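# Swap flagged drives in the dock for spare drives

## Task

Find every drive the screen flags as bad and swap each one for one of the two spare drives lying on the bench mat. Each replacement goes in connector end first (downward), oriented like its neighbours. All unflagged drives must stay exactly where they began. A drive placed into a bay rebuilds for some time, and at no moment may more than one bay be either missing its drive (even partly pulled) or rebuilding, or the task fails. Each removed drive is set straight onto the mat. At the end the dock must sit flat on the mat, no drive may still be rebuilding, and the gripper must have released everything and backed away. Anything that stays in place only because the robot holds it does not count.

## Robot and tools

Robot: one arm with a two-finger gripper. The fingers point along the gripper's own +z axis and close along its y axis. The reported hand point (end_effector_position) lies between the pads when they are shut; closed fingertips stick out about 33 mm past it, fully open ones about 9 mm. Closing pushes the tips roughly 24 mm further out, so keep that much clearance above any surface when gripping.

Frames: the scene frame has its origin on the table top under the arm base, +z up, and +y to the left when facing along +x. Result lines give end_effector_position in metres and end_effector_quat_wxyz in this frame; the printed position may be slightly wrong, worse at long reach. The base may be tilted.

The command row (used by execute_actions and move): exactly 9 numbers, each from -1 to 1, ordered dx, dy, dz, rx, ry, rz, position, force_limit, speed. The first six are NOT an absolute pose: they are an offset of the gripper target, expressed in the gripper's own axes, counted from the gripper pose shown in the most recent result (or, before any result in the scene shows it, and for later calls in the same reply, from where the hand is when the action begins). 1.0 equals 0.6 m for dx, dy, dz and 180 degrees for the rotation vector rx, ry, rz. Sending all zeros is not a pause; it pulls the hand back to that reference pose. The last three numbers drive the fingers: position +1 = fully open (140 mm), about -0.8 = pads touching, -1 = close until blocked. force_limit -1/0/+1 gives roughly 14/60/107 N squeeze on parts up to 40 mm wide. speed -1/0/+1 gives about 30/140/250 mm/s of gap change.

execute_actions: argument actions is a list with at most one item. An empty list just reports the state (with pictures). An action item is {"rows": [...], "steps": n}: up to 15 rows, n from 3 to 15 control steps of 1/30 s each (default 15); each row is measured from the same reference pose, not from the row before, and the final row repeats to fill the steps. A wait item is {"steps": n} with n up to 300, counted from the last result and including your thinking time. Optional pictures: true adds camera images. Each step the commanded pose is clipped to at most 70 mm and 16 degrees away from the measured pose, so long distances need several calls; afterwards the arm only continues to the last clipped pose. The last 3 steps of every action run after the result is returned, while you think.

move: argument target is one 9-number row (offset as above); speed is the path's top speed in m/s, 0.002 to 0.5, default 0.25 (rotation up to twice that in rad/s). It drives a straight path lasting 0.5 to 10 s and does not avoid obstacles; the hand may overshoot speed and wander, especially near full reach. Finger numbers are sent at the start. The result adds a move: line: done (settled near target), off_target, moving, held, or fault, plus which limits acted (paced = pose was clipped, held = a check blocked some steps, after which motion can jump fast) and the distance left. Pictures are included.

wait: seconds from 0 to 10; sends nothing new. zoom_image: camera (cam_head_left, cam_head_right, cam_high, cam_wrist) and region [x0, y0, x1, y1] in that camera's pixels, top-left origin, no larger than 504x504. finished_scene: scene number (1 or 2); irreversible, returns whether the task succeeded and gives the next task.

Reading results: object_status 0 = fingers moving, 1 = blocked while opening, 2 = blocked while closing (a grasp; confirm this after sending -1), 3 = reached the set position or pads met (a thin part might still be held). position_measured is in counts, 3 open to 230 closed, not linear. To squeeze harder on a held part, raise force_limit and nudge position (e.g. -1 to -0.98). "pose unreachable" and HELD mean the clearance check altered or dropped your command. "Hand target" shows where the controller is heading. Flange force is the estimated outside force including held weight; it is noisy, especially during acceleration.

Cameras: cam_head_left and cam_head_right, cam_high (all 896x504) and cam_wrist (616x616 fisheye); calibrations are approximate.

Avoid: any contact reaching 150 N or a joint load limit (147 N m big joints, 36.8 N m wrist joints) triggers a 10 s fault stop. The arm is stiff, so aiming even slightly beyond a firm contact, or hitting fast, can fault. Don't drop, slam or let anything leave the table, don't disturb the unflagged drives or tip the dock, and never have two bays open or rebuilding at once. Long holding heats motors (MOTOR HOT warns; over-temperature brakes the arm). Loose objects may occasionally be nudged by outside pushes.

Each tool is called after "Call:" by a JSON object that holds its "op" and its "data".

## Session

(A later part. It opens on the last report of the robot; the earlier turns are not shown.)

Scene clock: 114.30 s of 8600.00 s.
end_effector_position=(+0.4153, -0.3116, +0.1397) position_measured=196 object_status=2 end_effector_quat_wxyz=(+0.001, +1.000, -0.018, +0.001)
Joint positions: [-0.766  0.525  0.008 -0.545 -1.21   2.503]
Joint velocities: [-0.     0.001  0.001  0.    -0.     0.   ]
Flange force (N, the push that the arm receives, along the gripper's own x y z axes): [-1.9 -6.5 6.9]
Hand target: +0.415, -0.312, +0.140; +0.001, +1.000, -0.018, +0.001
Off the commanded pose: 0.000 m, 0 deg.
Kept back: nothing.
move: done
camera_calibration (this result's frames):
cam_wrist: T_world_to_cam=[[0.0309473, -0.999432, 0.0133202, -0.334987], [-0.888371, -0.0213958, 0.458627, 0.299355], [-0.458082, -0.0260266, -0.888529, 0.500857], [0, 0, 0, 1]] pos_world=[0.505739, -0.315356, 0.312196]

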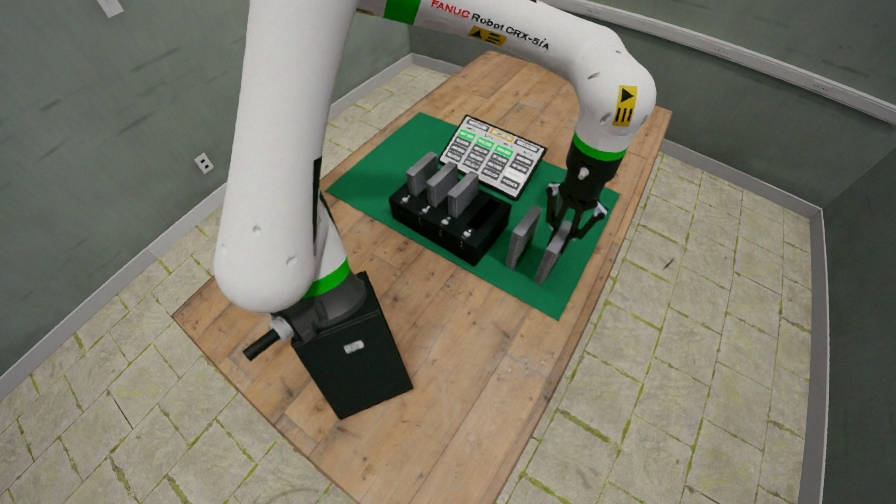

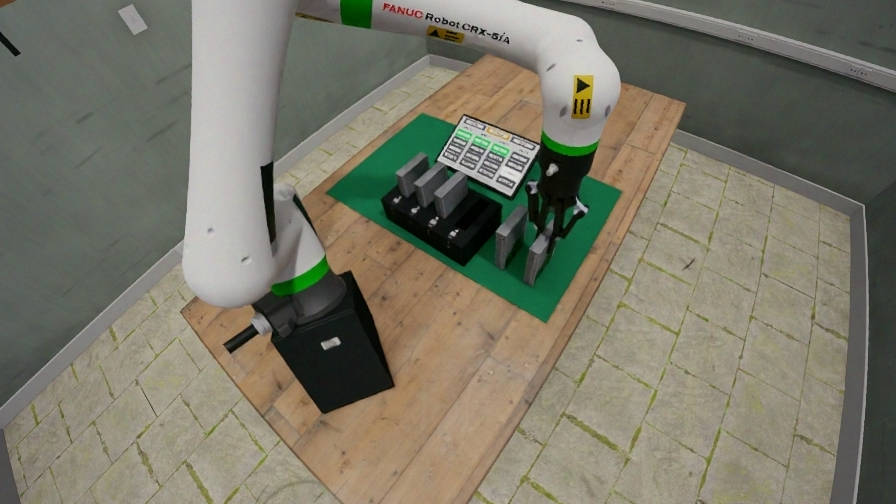

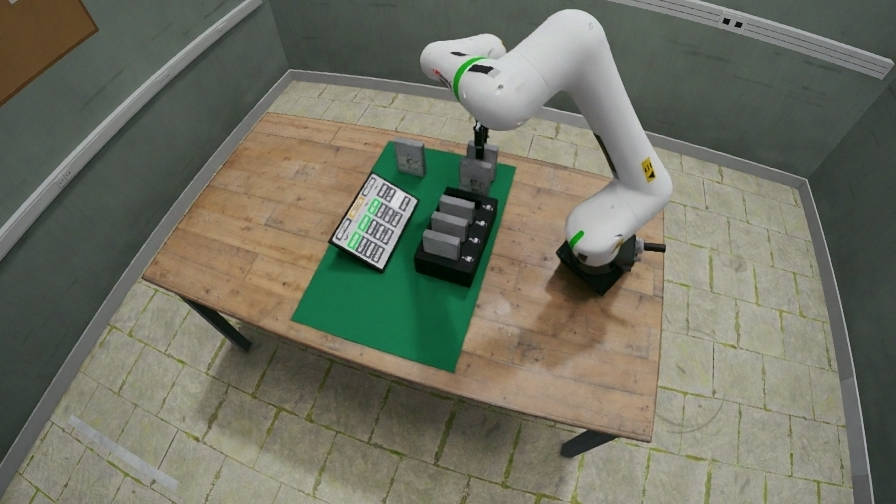

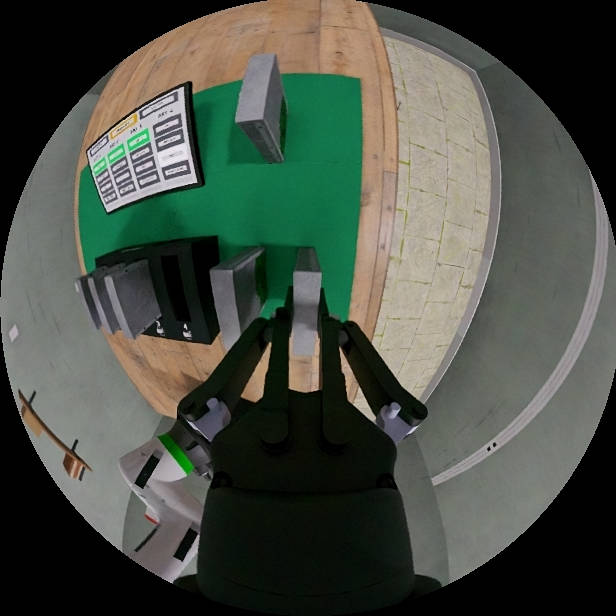

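Call:
{"op": "move", "data": {"target": [0,0,0.002,0,0,0,-1,0.7,0], "speed": 0.01}}

Call:
{"op": "move", "data": {"target": [0,0,0,0,0,0,-0.25,0.7,0]}}

Call:
{"op": "move", "data": {"target": [0,0,-0.09,0,0,0,-0.25,0.7,0]}}

Call:
{"op": "move", "data": {"target": [0,-0.141,0,0,0,0,-0.25,0.7,0]}}

Call:
{"op": "move", "data": {"target": [0,0,0.09,0,0,0,-0.25,0.7,0], "speed": 0.12}}

Call:
{"op": "move", "data": {"target": [0,0,0,0,0,0,-1,0.7,0]}}

Call:
{"op": "move", "data": {"target": [0,0,-0.17,0,0,0,-1,0.7,0], "speed": 0.15}}

Call:
{"op": "move", "data": {"target": [0,-0.195,0,0,0,0,-1,0.7,0], "speed": 0.15}}

Call:
{"op": "zoom_image", "data": {"camera": "cam_wrist", "region": [230,210,370,350]}}

Scene clock: 115.23 s of 8600.00 s.
end_effector_position=(+0.4153, -0.3116, +0.1385) position_measured=196 object_status=2 end_effector_quat_wxyz=(+0.001, +1.000, -0.018, +0.001)
Joint positions: [-0.765  0.526  0.007 -0.545 -1.208  2.504]
Joint velocities: [ 0.     0.    -0.002  0.     0.001  0.002]
Flange force (N, the push that the arm receives, along the gripper's own x y z axes): [-0.3 -5.1 3.4]
Hand target: +0.415, -0.312, +0.139; +0.001, +1.000, -0.018, +0.001
Off the commanded pose: 0.000 m, 0 deg.
Kept back: nothing.
move: done
camera_calibration (this result's frames):
cam_wrist: T_world_to_cam=[[0.0309438, -0.999432, 0.0133213, -0.334969], [-0.888371, -0.0213922, 0.458628, 0.299904], [-0.458082, -0.0260259, -0.888529, 0.499791], [0, 0, 0, 1]] pos_world=[0.505737, -0.315356, 0.310996]

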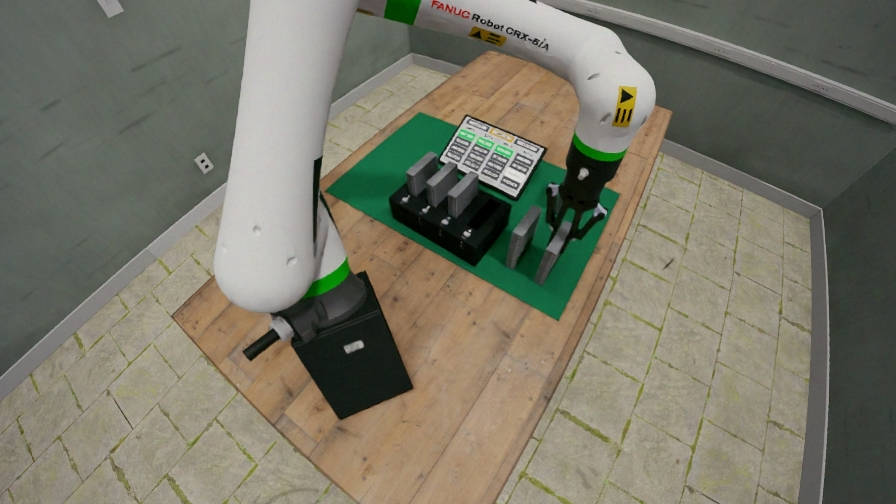

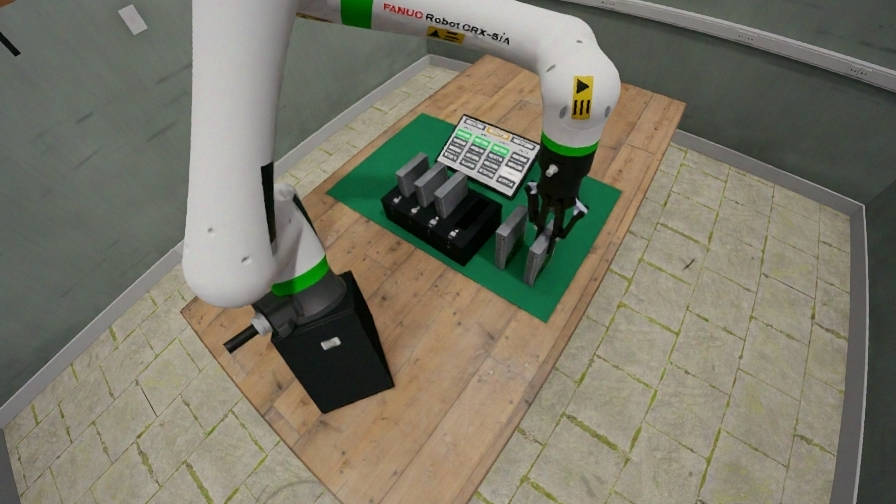

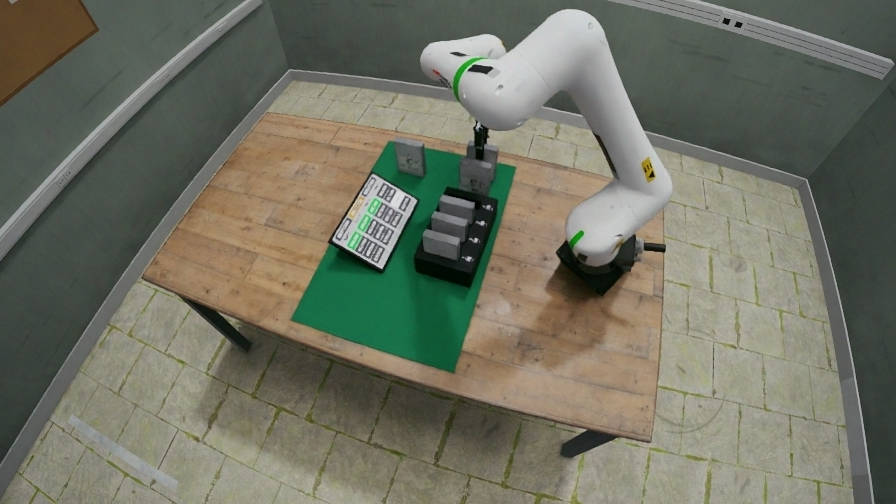

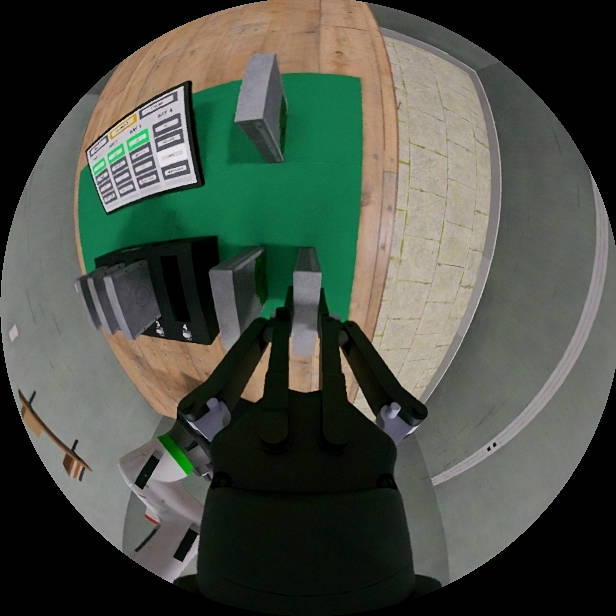

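Scene clock: 115.73 s of 8600.00 s.
end_effector_position=(+0.4153, -0.3116, +0.1385) position_measured=160 object_status=3 end_effector_quat_wxyz=(+0.001, +1.000, -0.018, +0.001)
Joint positions: [-0.765  0.526  0.007 -0.545 -1.208  2.504]
Joint velocities: [-0.    -0.    -0.     0.    -0.001 -0.   ]
Flange force (N, the push that the arm receives, along the gripper's own x y z axes): [-2.3 -4.4 -0.2]
Hand target: +0.415, -0.312, +0.139; +0.001, +1.000, -0.018, +0.001
Off the commanded pose: 0.000 m, 0 deg.
Kept back: nothing.
move: done
camera_calibration (this result's frames):
cam_wrist: T_world_to_cam=[[0.0309382, -0.999432, 0.013328, -0.33497], [-0.888378, -0.0213846, 0.458614, 0.299918], [-0.458068, -0.026029, -0.888536, 0.499784], [0, 0, 0, 1]] pos_world=[0.505739, -0.315357, 0.310994]

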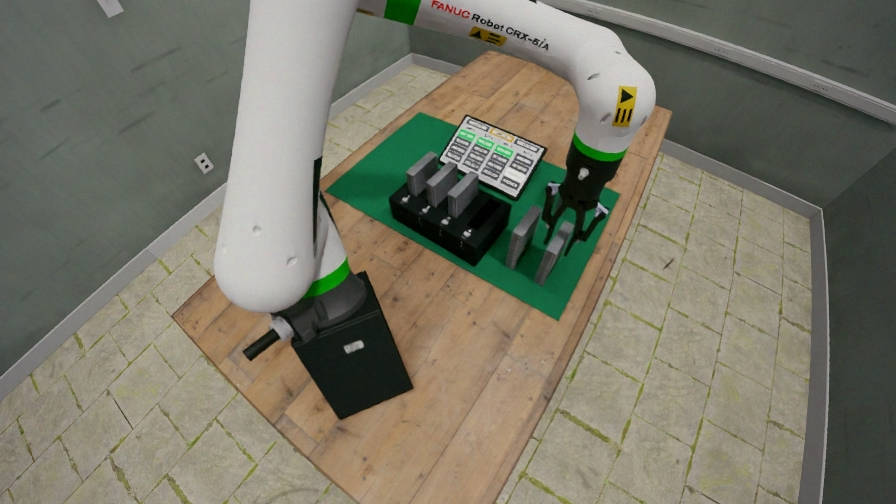

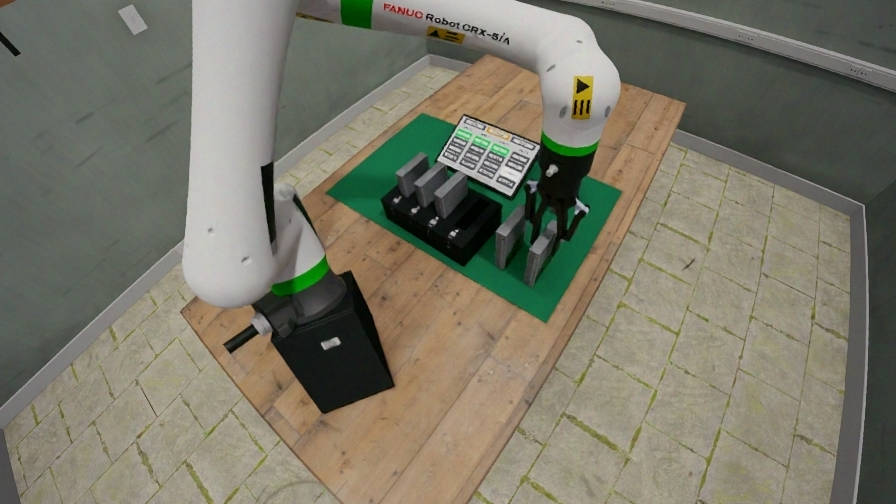

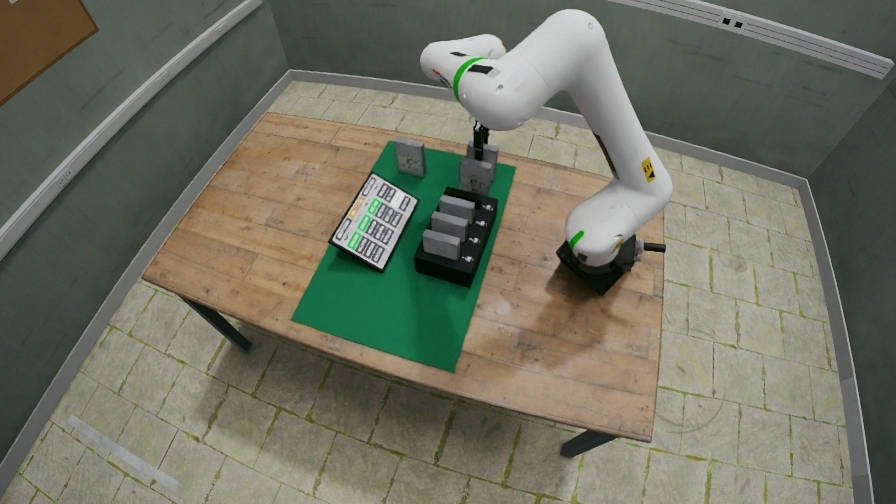

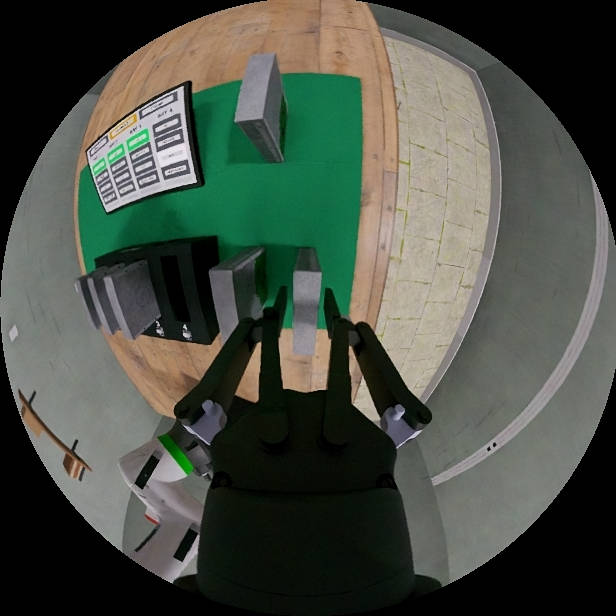

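Scene clock: 116.47 s of 8600.00 s.
end_effector_position=(+0.4154, -0.3116, +0.1925) position_measured=160 object_status=3 end_effector_quat_wxyz=(+0.001, +1.000, -0.018, +0.001)
Joint positions: [-0.809  0.481  0.062 -0.52  -1.314  2.486]
Joint velocities: [ 0.     0.002  0.003  0.    -0.    -0.   ]
Flange force (N, the push that the arm receives, along the gripper's own x y z axes): [-1.5 -5.1 -1.2]
Hand target: +0.415, -0.312, +0.193; +0.001, +1.000, -0.018, +0.001
Off the commanded pose: 0.000 m, 0 deg.
Kept back: nothing.
move: done
camera_calibration (this result's frames):
cam_wrist: T_world_to_cam=[[0.0310882, -0.999428, 0.013296, -0.335779], [-0.888366, -0.0215321, 0.45863, 0.27519], [-0.458082, -0.0260697, -0.888528, 0.547779], [0, 0, 0, 1]] pos_world=[0.505836, -0.315381, 0.364971]

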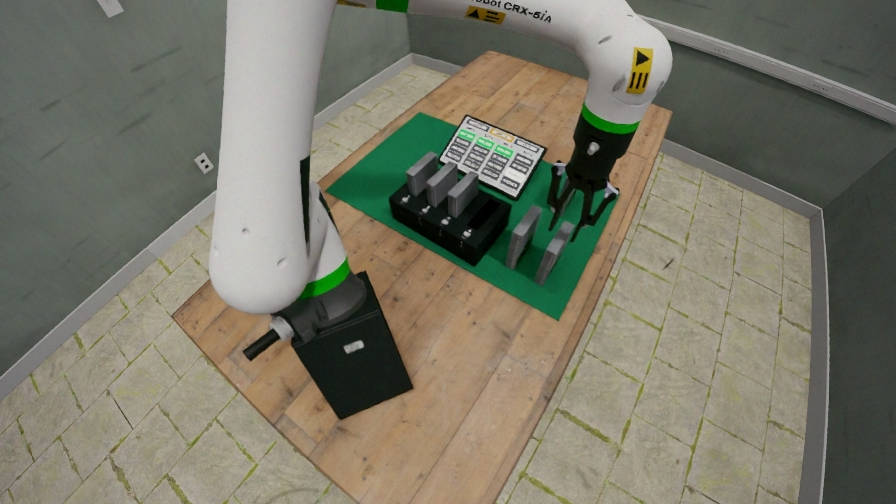

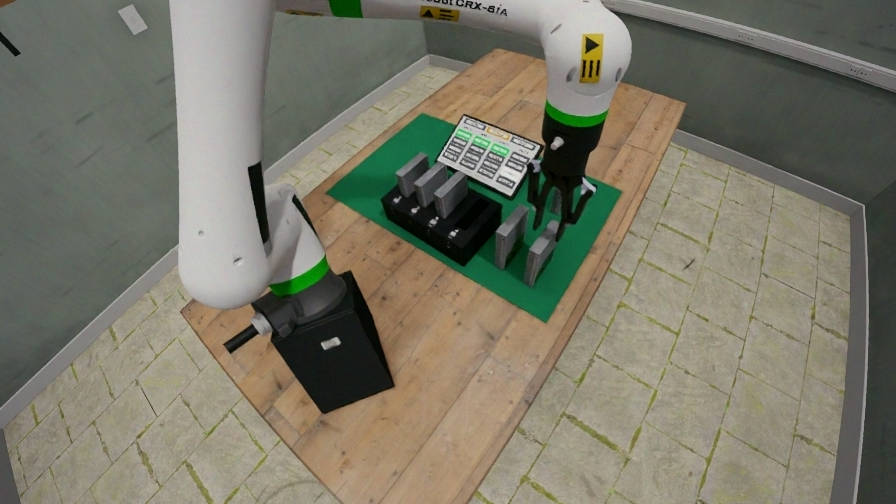

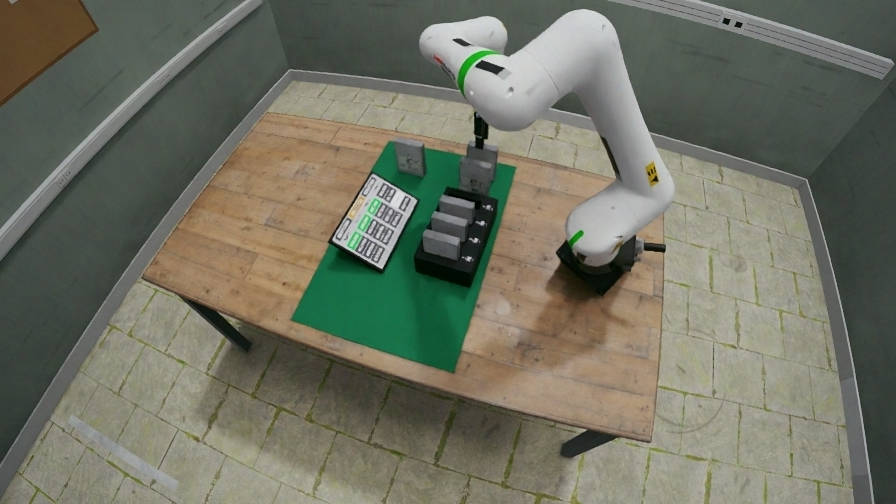

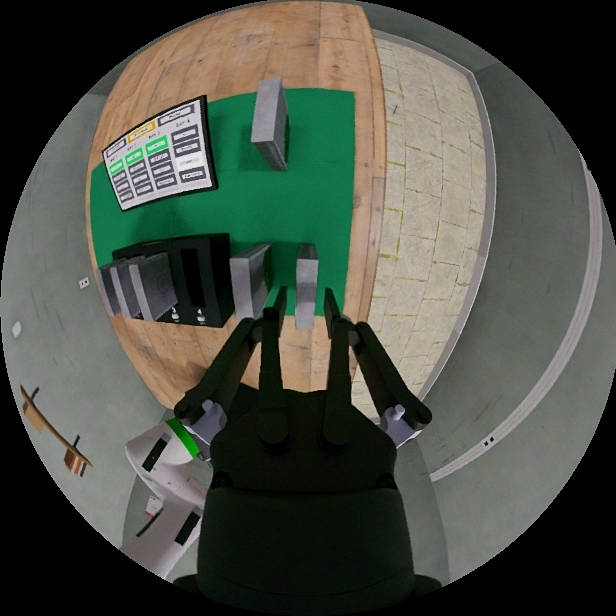

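Scene clock: 117.23 s of 8600.00 s.
end_effector_position=(+0.4184, -0.2269, +0.1925) position_measured=160 object_status=3 end_effector_quat_wxyz=(+0.000, +1.000, -0.018, +0.001)
Joint positions: [-0.704  0.298 -0.095 -0.535 -1.288  2.387]
Joint velocities: [ 0.    -0.002 -0.001  0.004 -0.    -0.001]
Flange force (N, the push that the arm receives, along the gripper's own x y z axes): [1.3 -4.8 -1.9]
Hand target: +0.418, -0.227, +0.193; +0.000, +1.000, -0.018, +0.001
Off the commanded pose: 0.000 m, 0 deg.
Kept back: nothing.
move: done
camera_calibration (this result's frames):
cam_wrist: T_world_to_cam=[[0.030956, -0.999441, 0.0126508, -0.251023], [-0.888567, -0.0217217, 0.458232, 0.279777], [-0.457701, -0.0254261, -0.888742, 0.551396], [0, 0, 0, 1]] pos_world=[0.508746, -0.230785, 0.365022]

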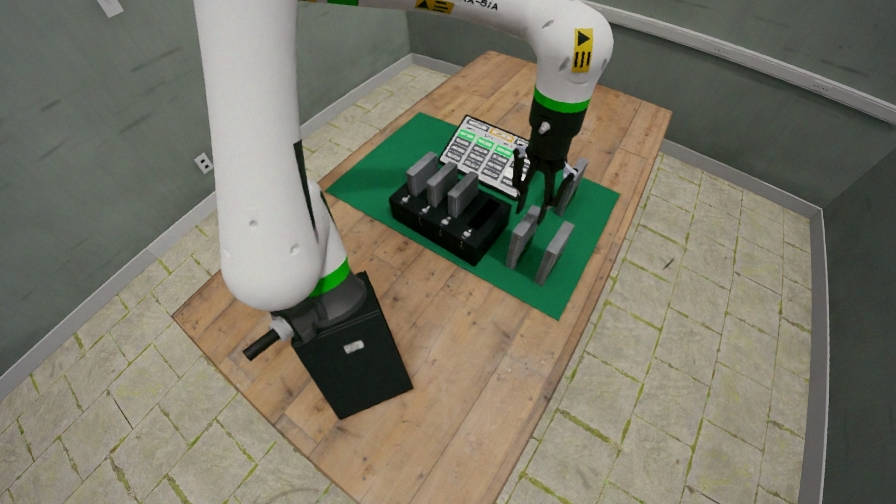

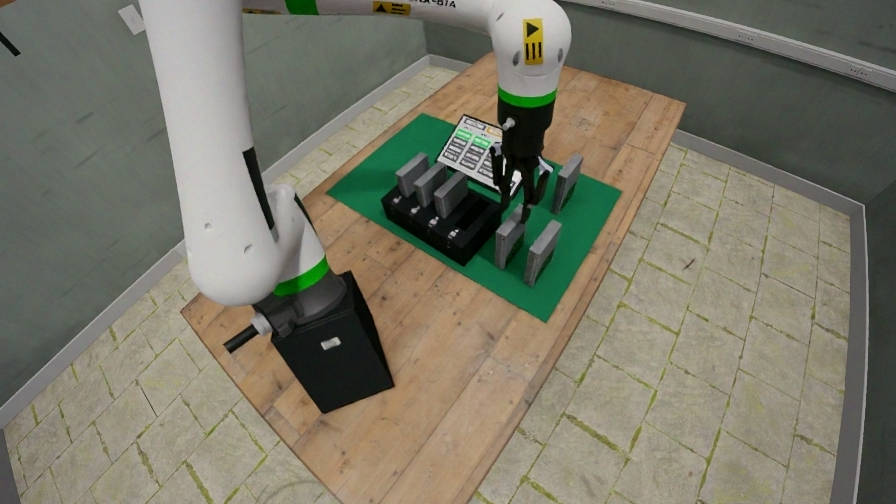

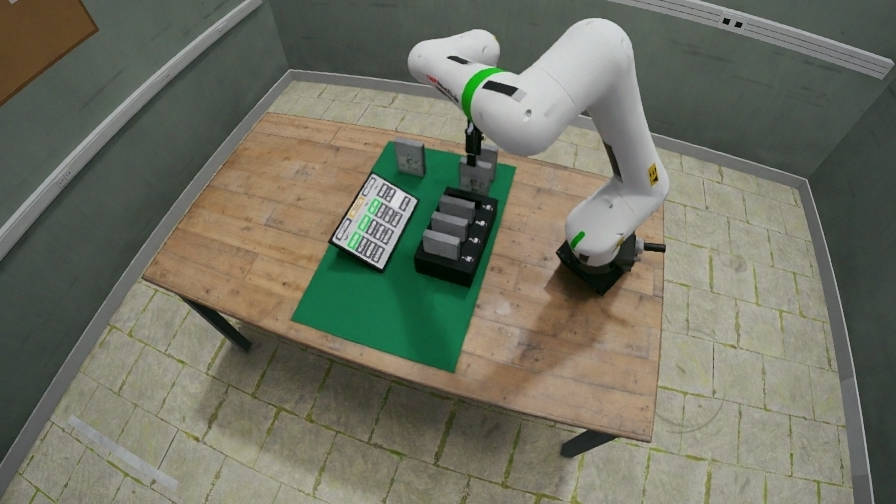

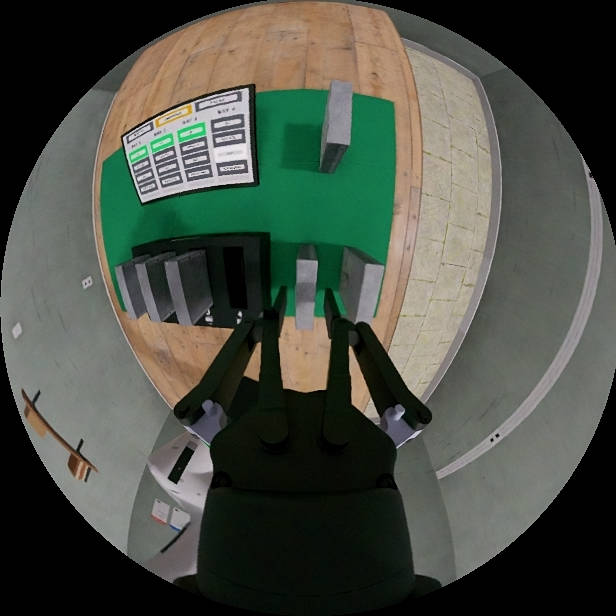

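Scene clock: 118.00 s of 8600.00 s.
end_effector_position=(+0.4184, -0.2269, +0.1385) position_measured=160 object_status=3 end_effector_quat_wxyz=(+0.000, +1.000, -0.018, +0.001)
Joint positions: [-0.654  0.347 -0.151 -0.563 -1.175  2.404]
Joint velocities: [ 0.    -0.001 -0.001  0.     0.002  0.001]
Flange force (N, the push that the arm receives, along the gripper's own x y z axes): [-2.7 -7.0 -1.1]
Hand target: +0.418, -0.227, +0.139; +0.000, +1.000, -0.018, +0.001
Off the commanded pose: 0.000 m, 0 deg.
Kept back: nothing.
move: done
camera_calibration (this result's frames):
cam_wrist: T_world_to_cam=[[0.0308123, -0.999445, 0.0126878, -0.250238], [-0.888595, -0.0215783, 0.458184, 0.304505], [-0.457656, -0.025392, -0.888767, 0.503399], [0, 0, 0, 1]] pos_world=[0.508676, -0.230746, 0.31106]

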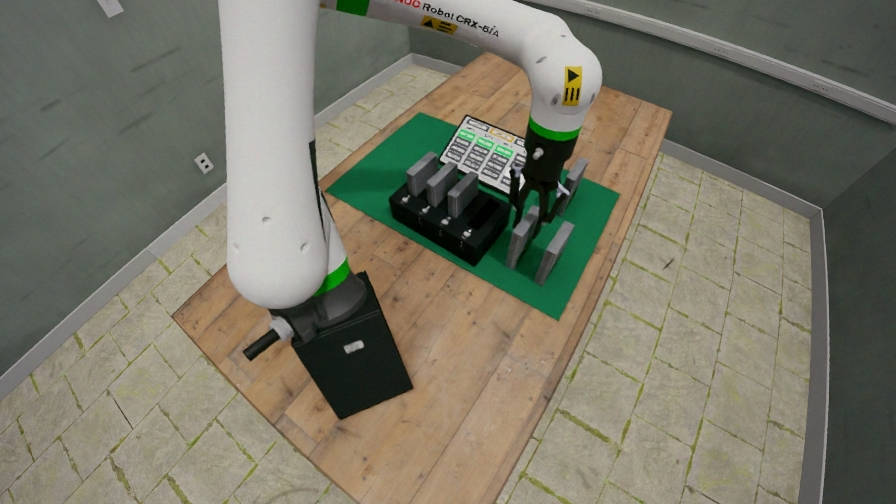

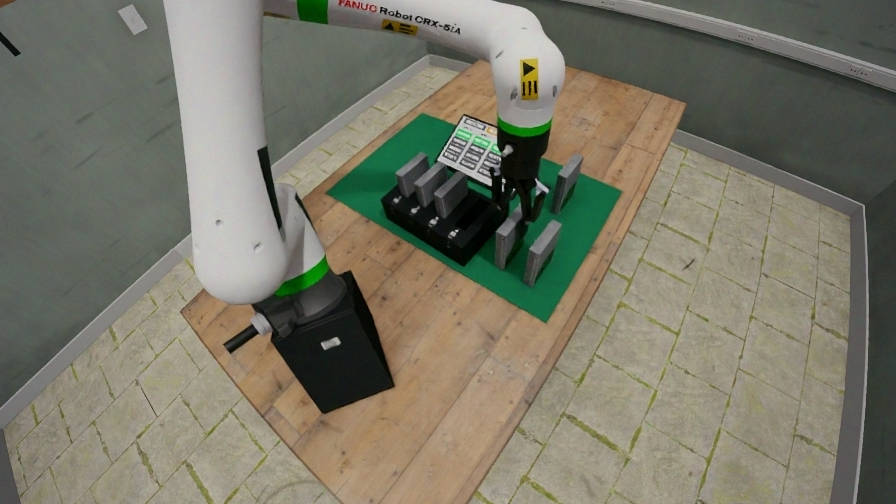

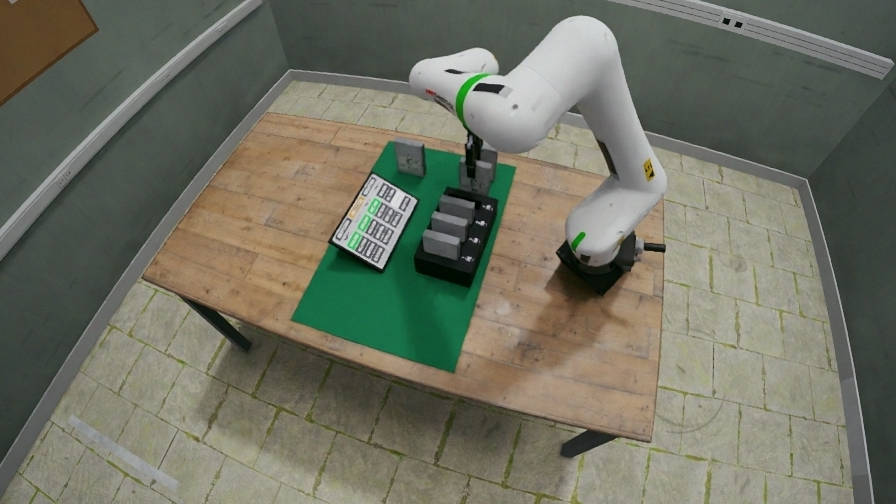

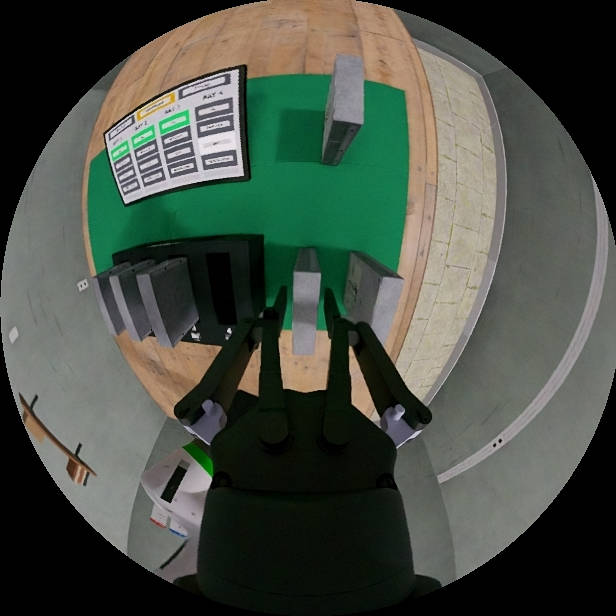

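Scene clock: 118.50 s of 8600.00 s.
end_effector_position=(+0.4184, -0.2269, +0.1385) position_measured=196 object_status=2 end_effector_quat_wxyz=(+0.000, +1.000, -0.018, +0.001)
Joint positions: [-0.654  0.347 -0.152 -0.563 -1.175  2.404]
Joint velocities: [ 0.     0.    -0.     0.     0.    -0.001]
Flange force (N, the push that the arm receives, along the gripper's own x y z axes): [-0.4 -5.9 -9.5]
Hand target: +0.418, -0.227, +0.139; +0.000, +1.000, -0.018, +0.001
Off the commanded pose: 0.000 m, 0 deg.
Kept back: nothing.
move: done
camera_calibration (this result's frames):
cam_wrist: T_world_to_cam=[[0.0308114, -0.999445, 0.0126907, -0.250239], [-0.888602, -0.0215766, 0.458171, 0.304518], [-0.457642, -0.0253939, -0.888774, 0.503387], [0, 0, 0, 1]] pos_world=[0.508676, -0.230746, 0.311051]

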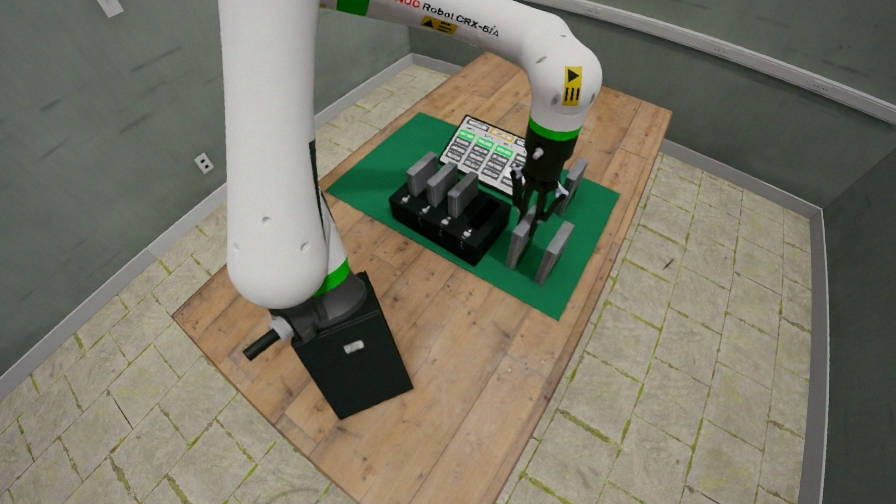

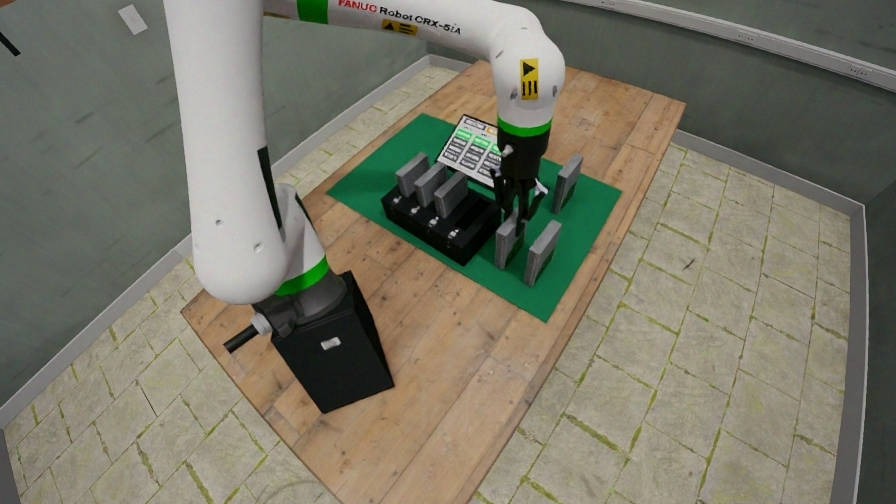

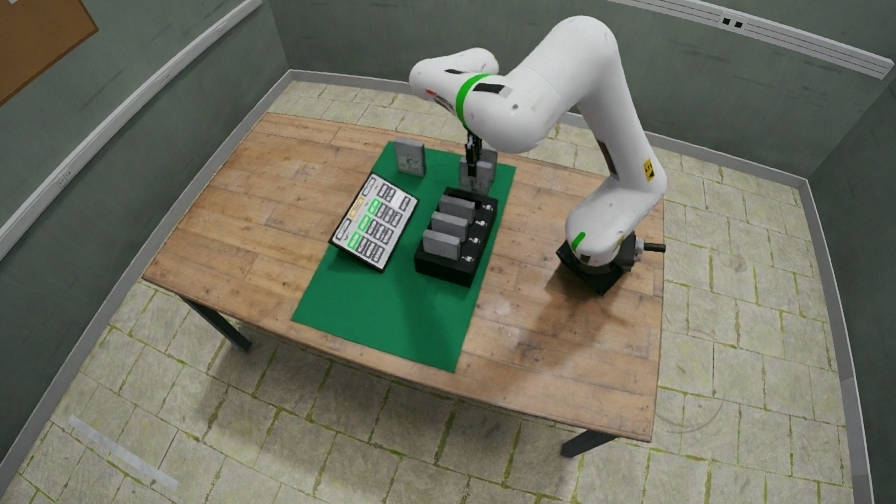

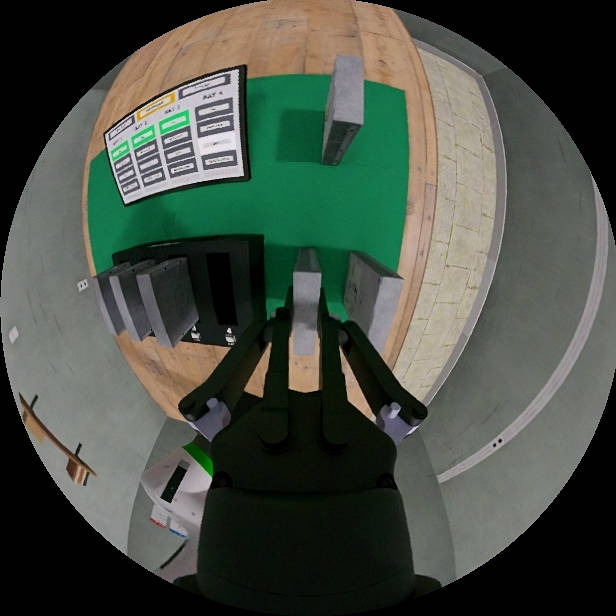

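Scene clock: 119.53 s of 8600.00 s.
end_effector_position=(+0.4185, -0.2270, +0.2405) position_measured=196 object_status=2 end_effector_quat_wxyz=(+0.000, +1.000, -0.018, +0.001)
Joint positions: [-0.749  0.268 -0.03  -0.518 -1.392  2.375]
Joint velocities: [-0.001 -0.    -0.     0.    -0.    -0.   ]
Flange force (N, the push that the arm receives, along the gripper's own x y z axes): [-1.0 -1.8 4.2]
Hand target: +0.419, -0.227, +0.241; +0.000, +1.000, -0.018, +0.001
Off the commanded pose: 0.000 m, 0 deg.
Kept back: nothing.
move: done
camera_calibration (this result's frames):
cam_wrist: T_world_to_cam=[[0.0311657, -0.999433, 0.0127726, -0.251817], [-0.888553, -0.0218516, 0.458254, 0.257802], [-0.457715, -0.0256309, -0.88873, 0.59407], [0, 0, 0, 1]] pos_world=[0.508833, -0.230815, 0.413045]

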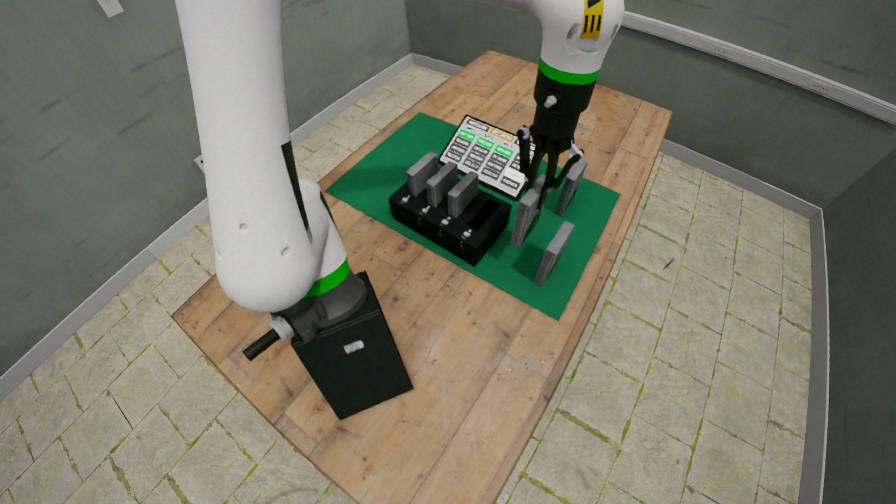

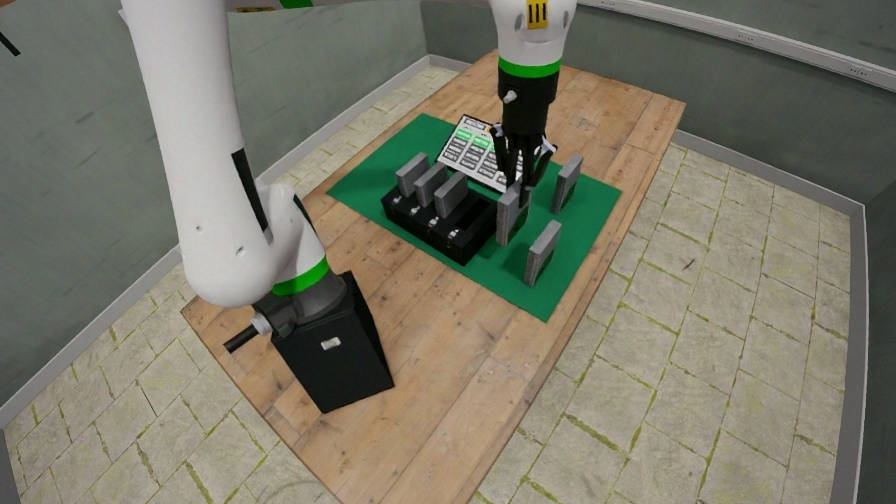

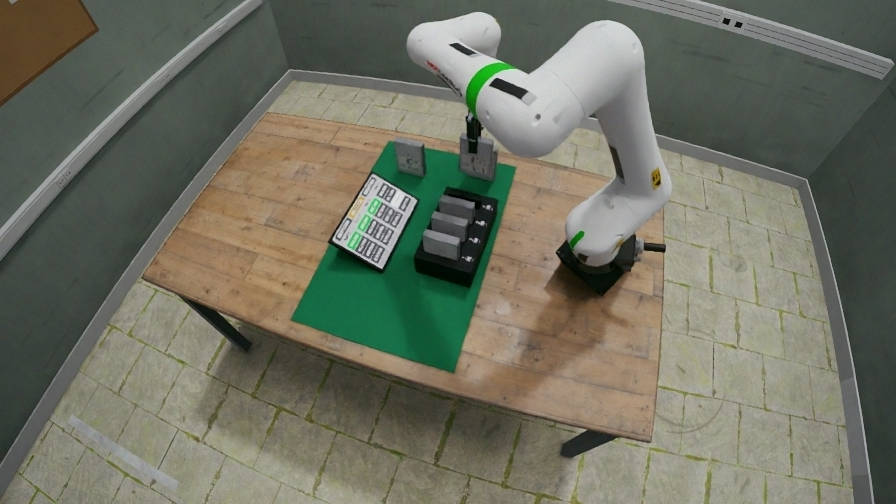

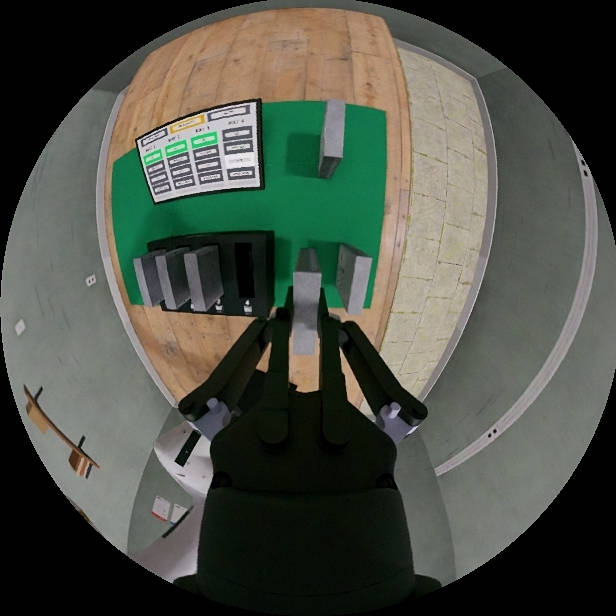

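Scene clock: 120.67 s of 8600.00 s.
end_effector_position=(+0.4226, -0.1098, +0.2406) position_measured=196 object_status=2 end_effector_quat_wxyz=(-0.000, +1.000, -0.018, +0.001)
Joint positions: [-0.567  0.02  -0.185 -0.527 -1.384  2.173]
Joint velocities: [ 0.001 -0.001  0.001  0.001  0.001 -0.001]
Flange force (N, the push that the arm receives, along the gripper's own x y z axes): [2.4 -4.2 6.0]
Hand target: +0.423, -0.110, +0.241; -0.000, +1.000, -0.018, +0.001
Off the commanded pose: 0.000 m, 0 deg.
Kept back: nothing.
move: done
camera_calibration (this result's frames):
cam_wrist: T_world_to_cam=[[0.0311104, -0.999448, 0.0116591, -0.13451], [-0.888777, -0.0223251, 0.457795, 0.264102], [-0.457282, -0.0246045, -0.888981, 0.599026], [0, 0, 0, 1]] pos_world=[0.512836, -0.113801, 0.413187]

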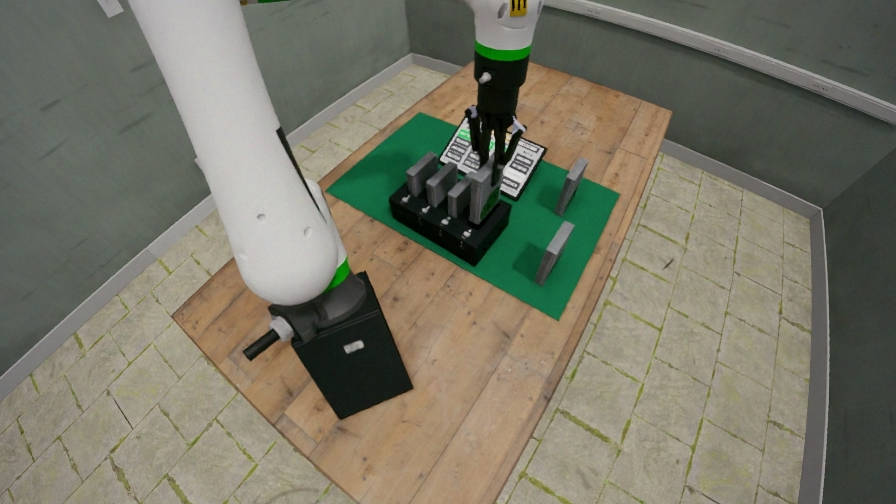

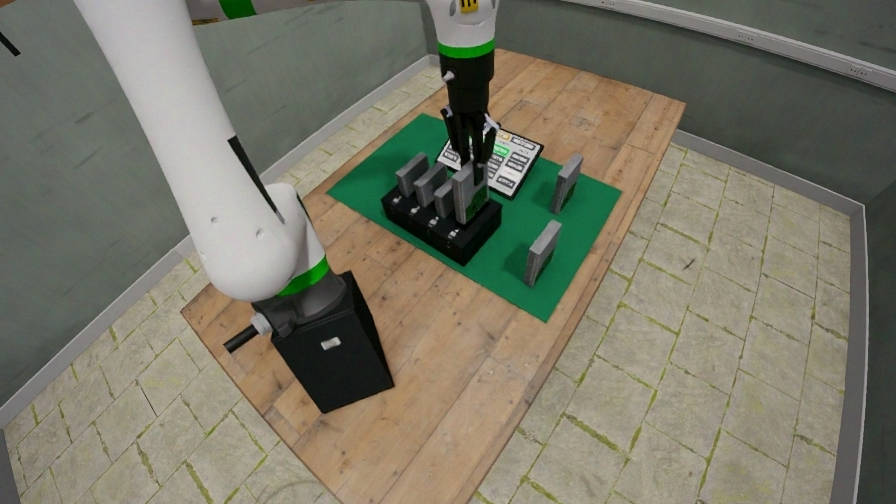

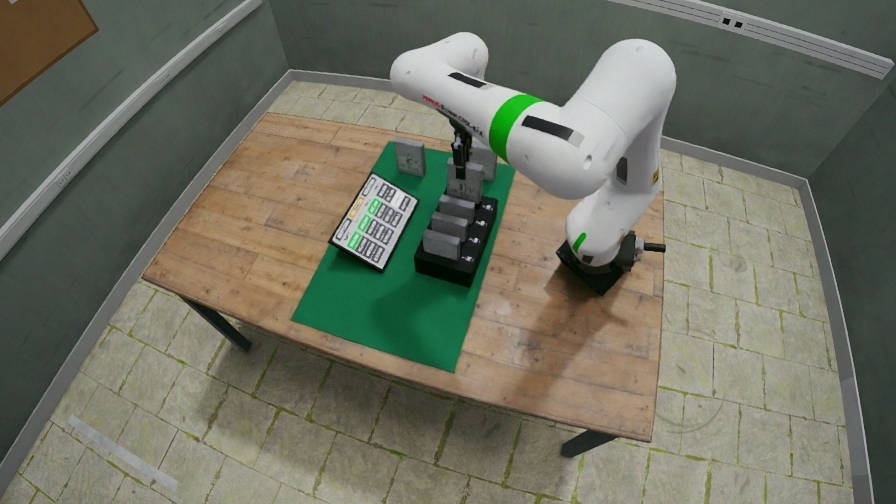

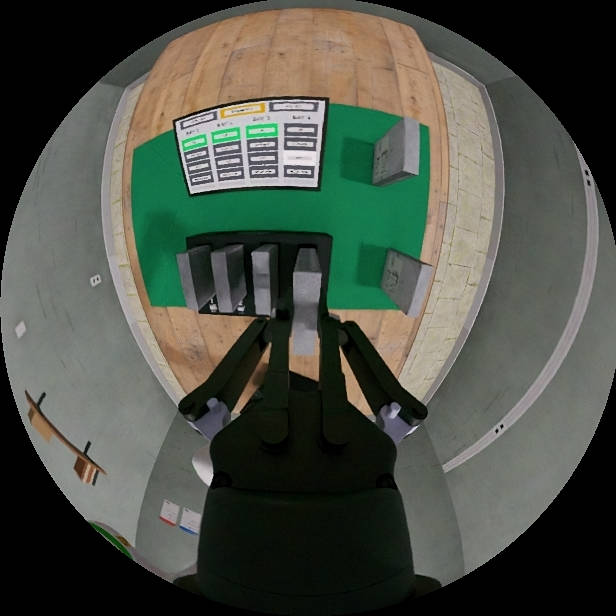

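Region (230, 210, 370, 350) of cam_wrist's 616x616 image, scaled by 3.600, with more detail than that image has.

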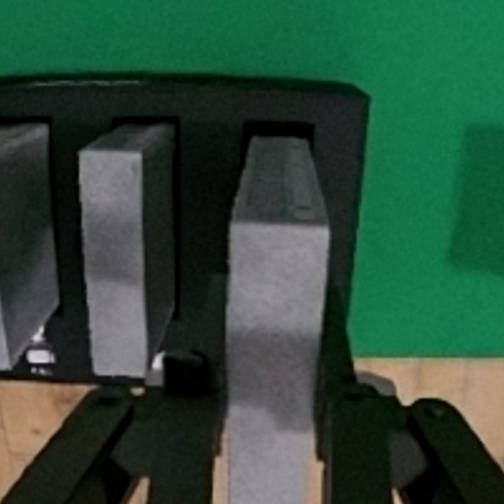

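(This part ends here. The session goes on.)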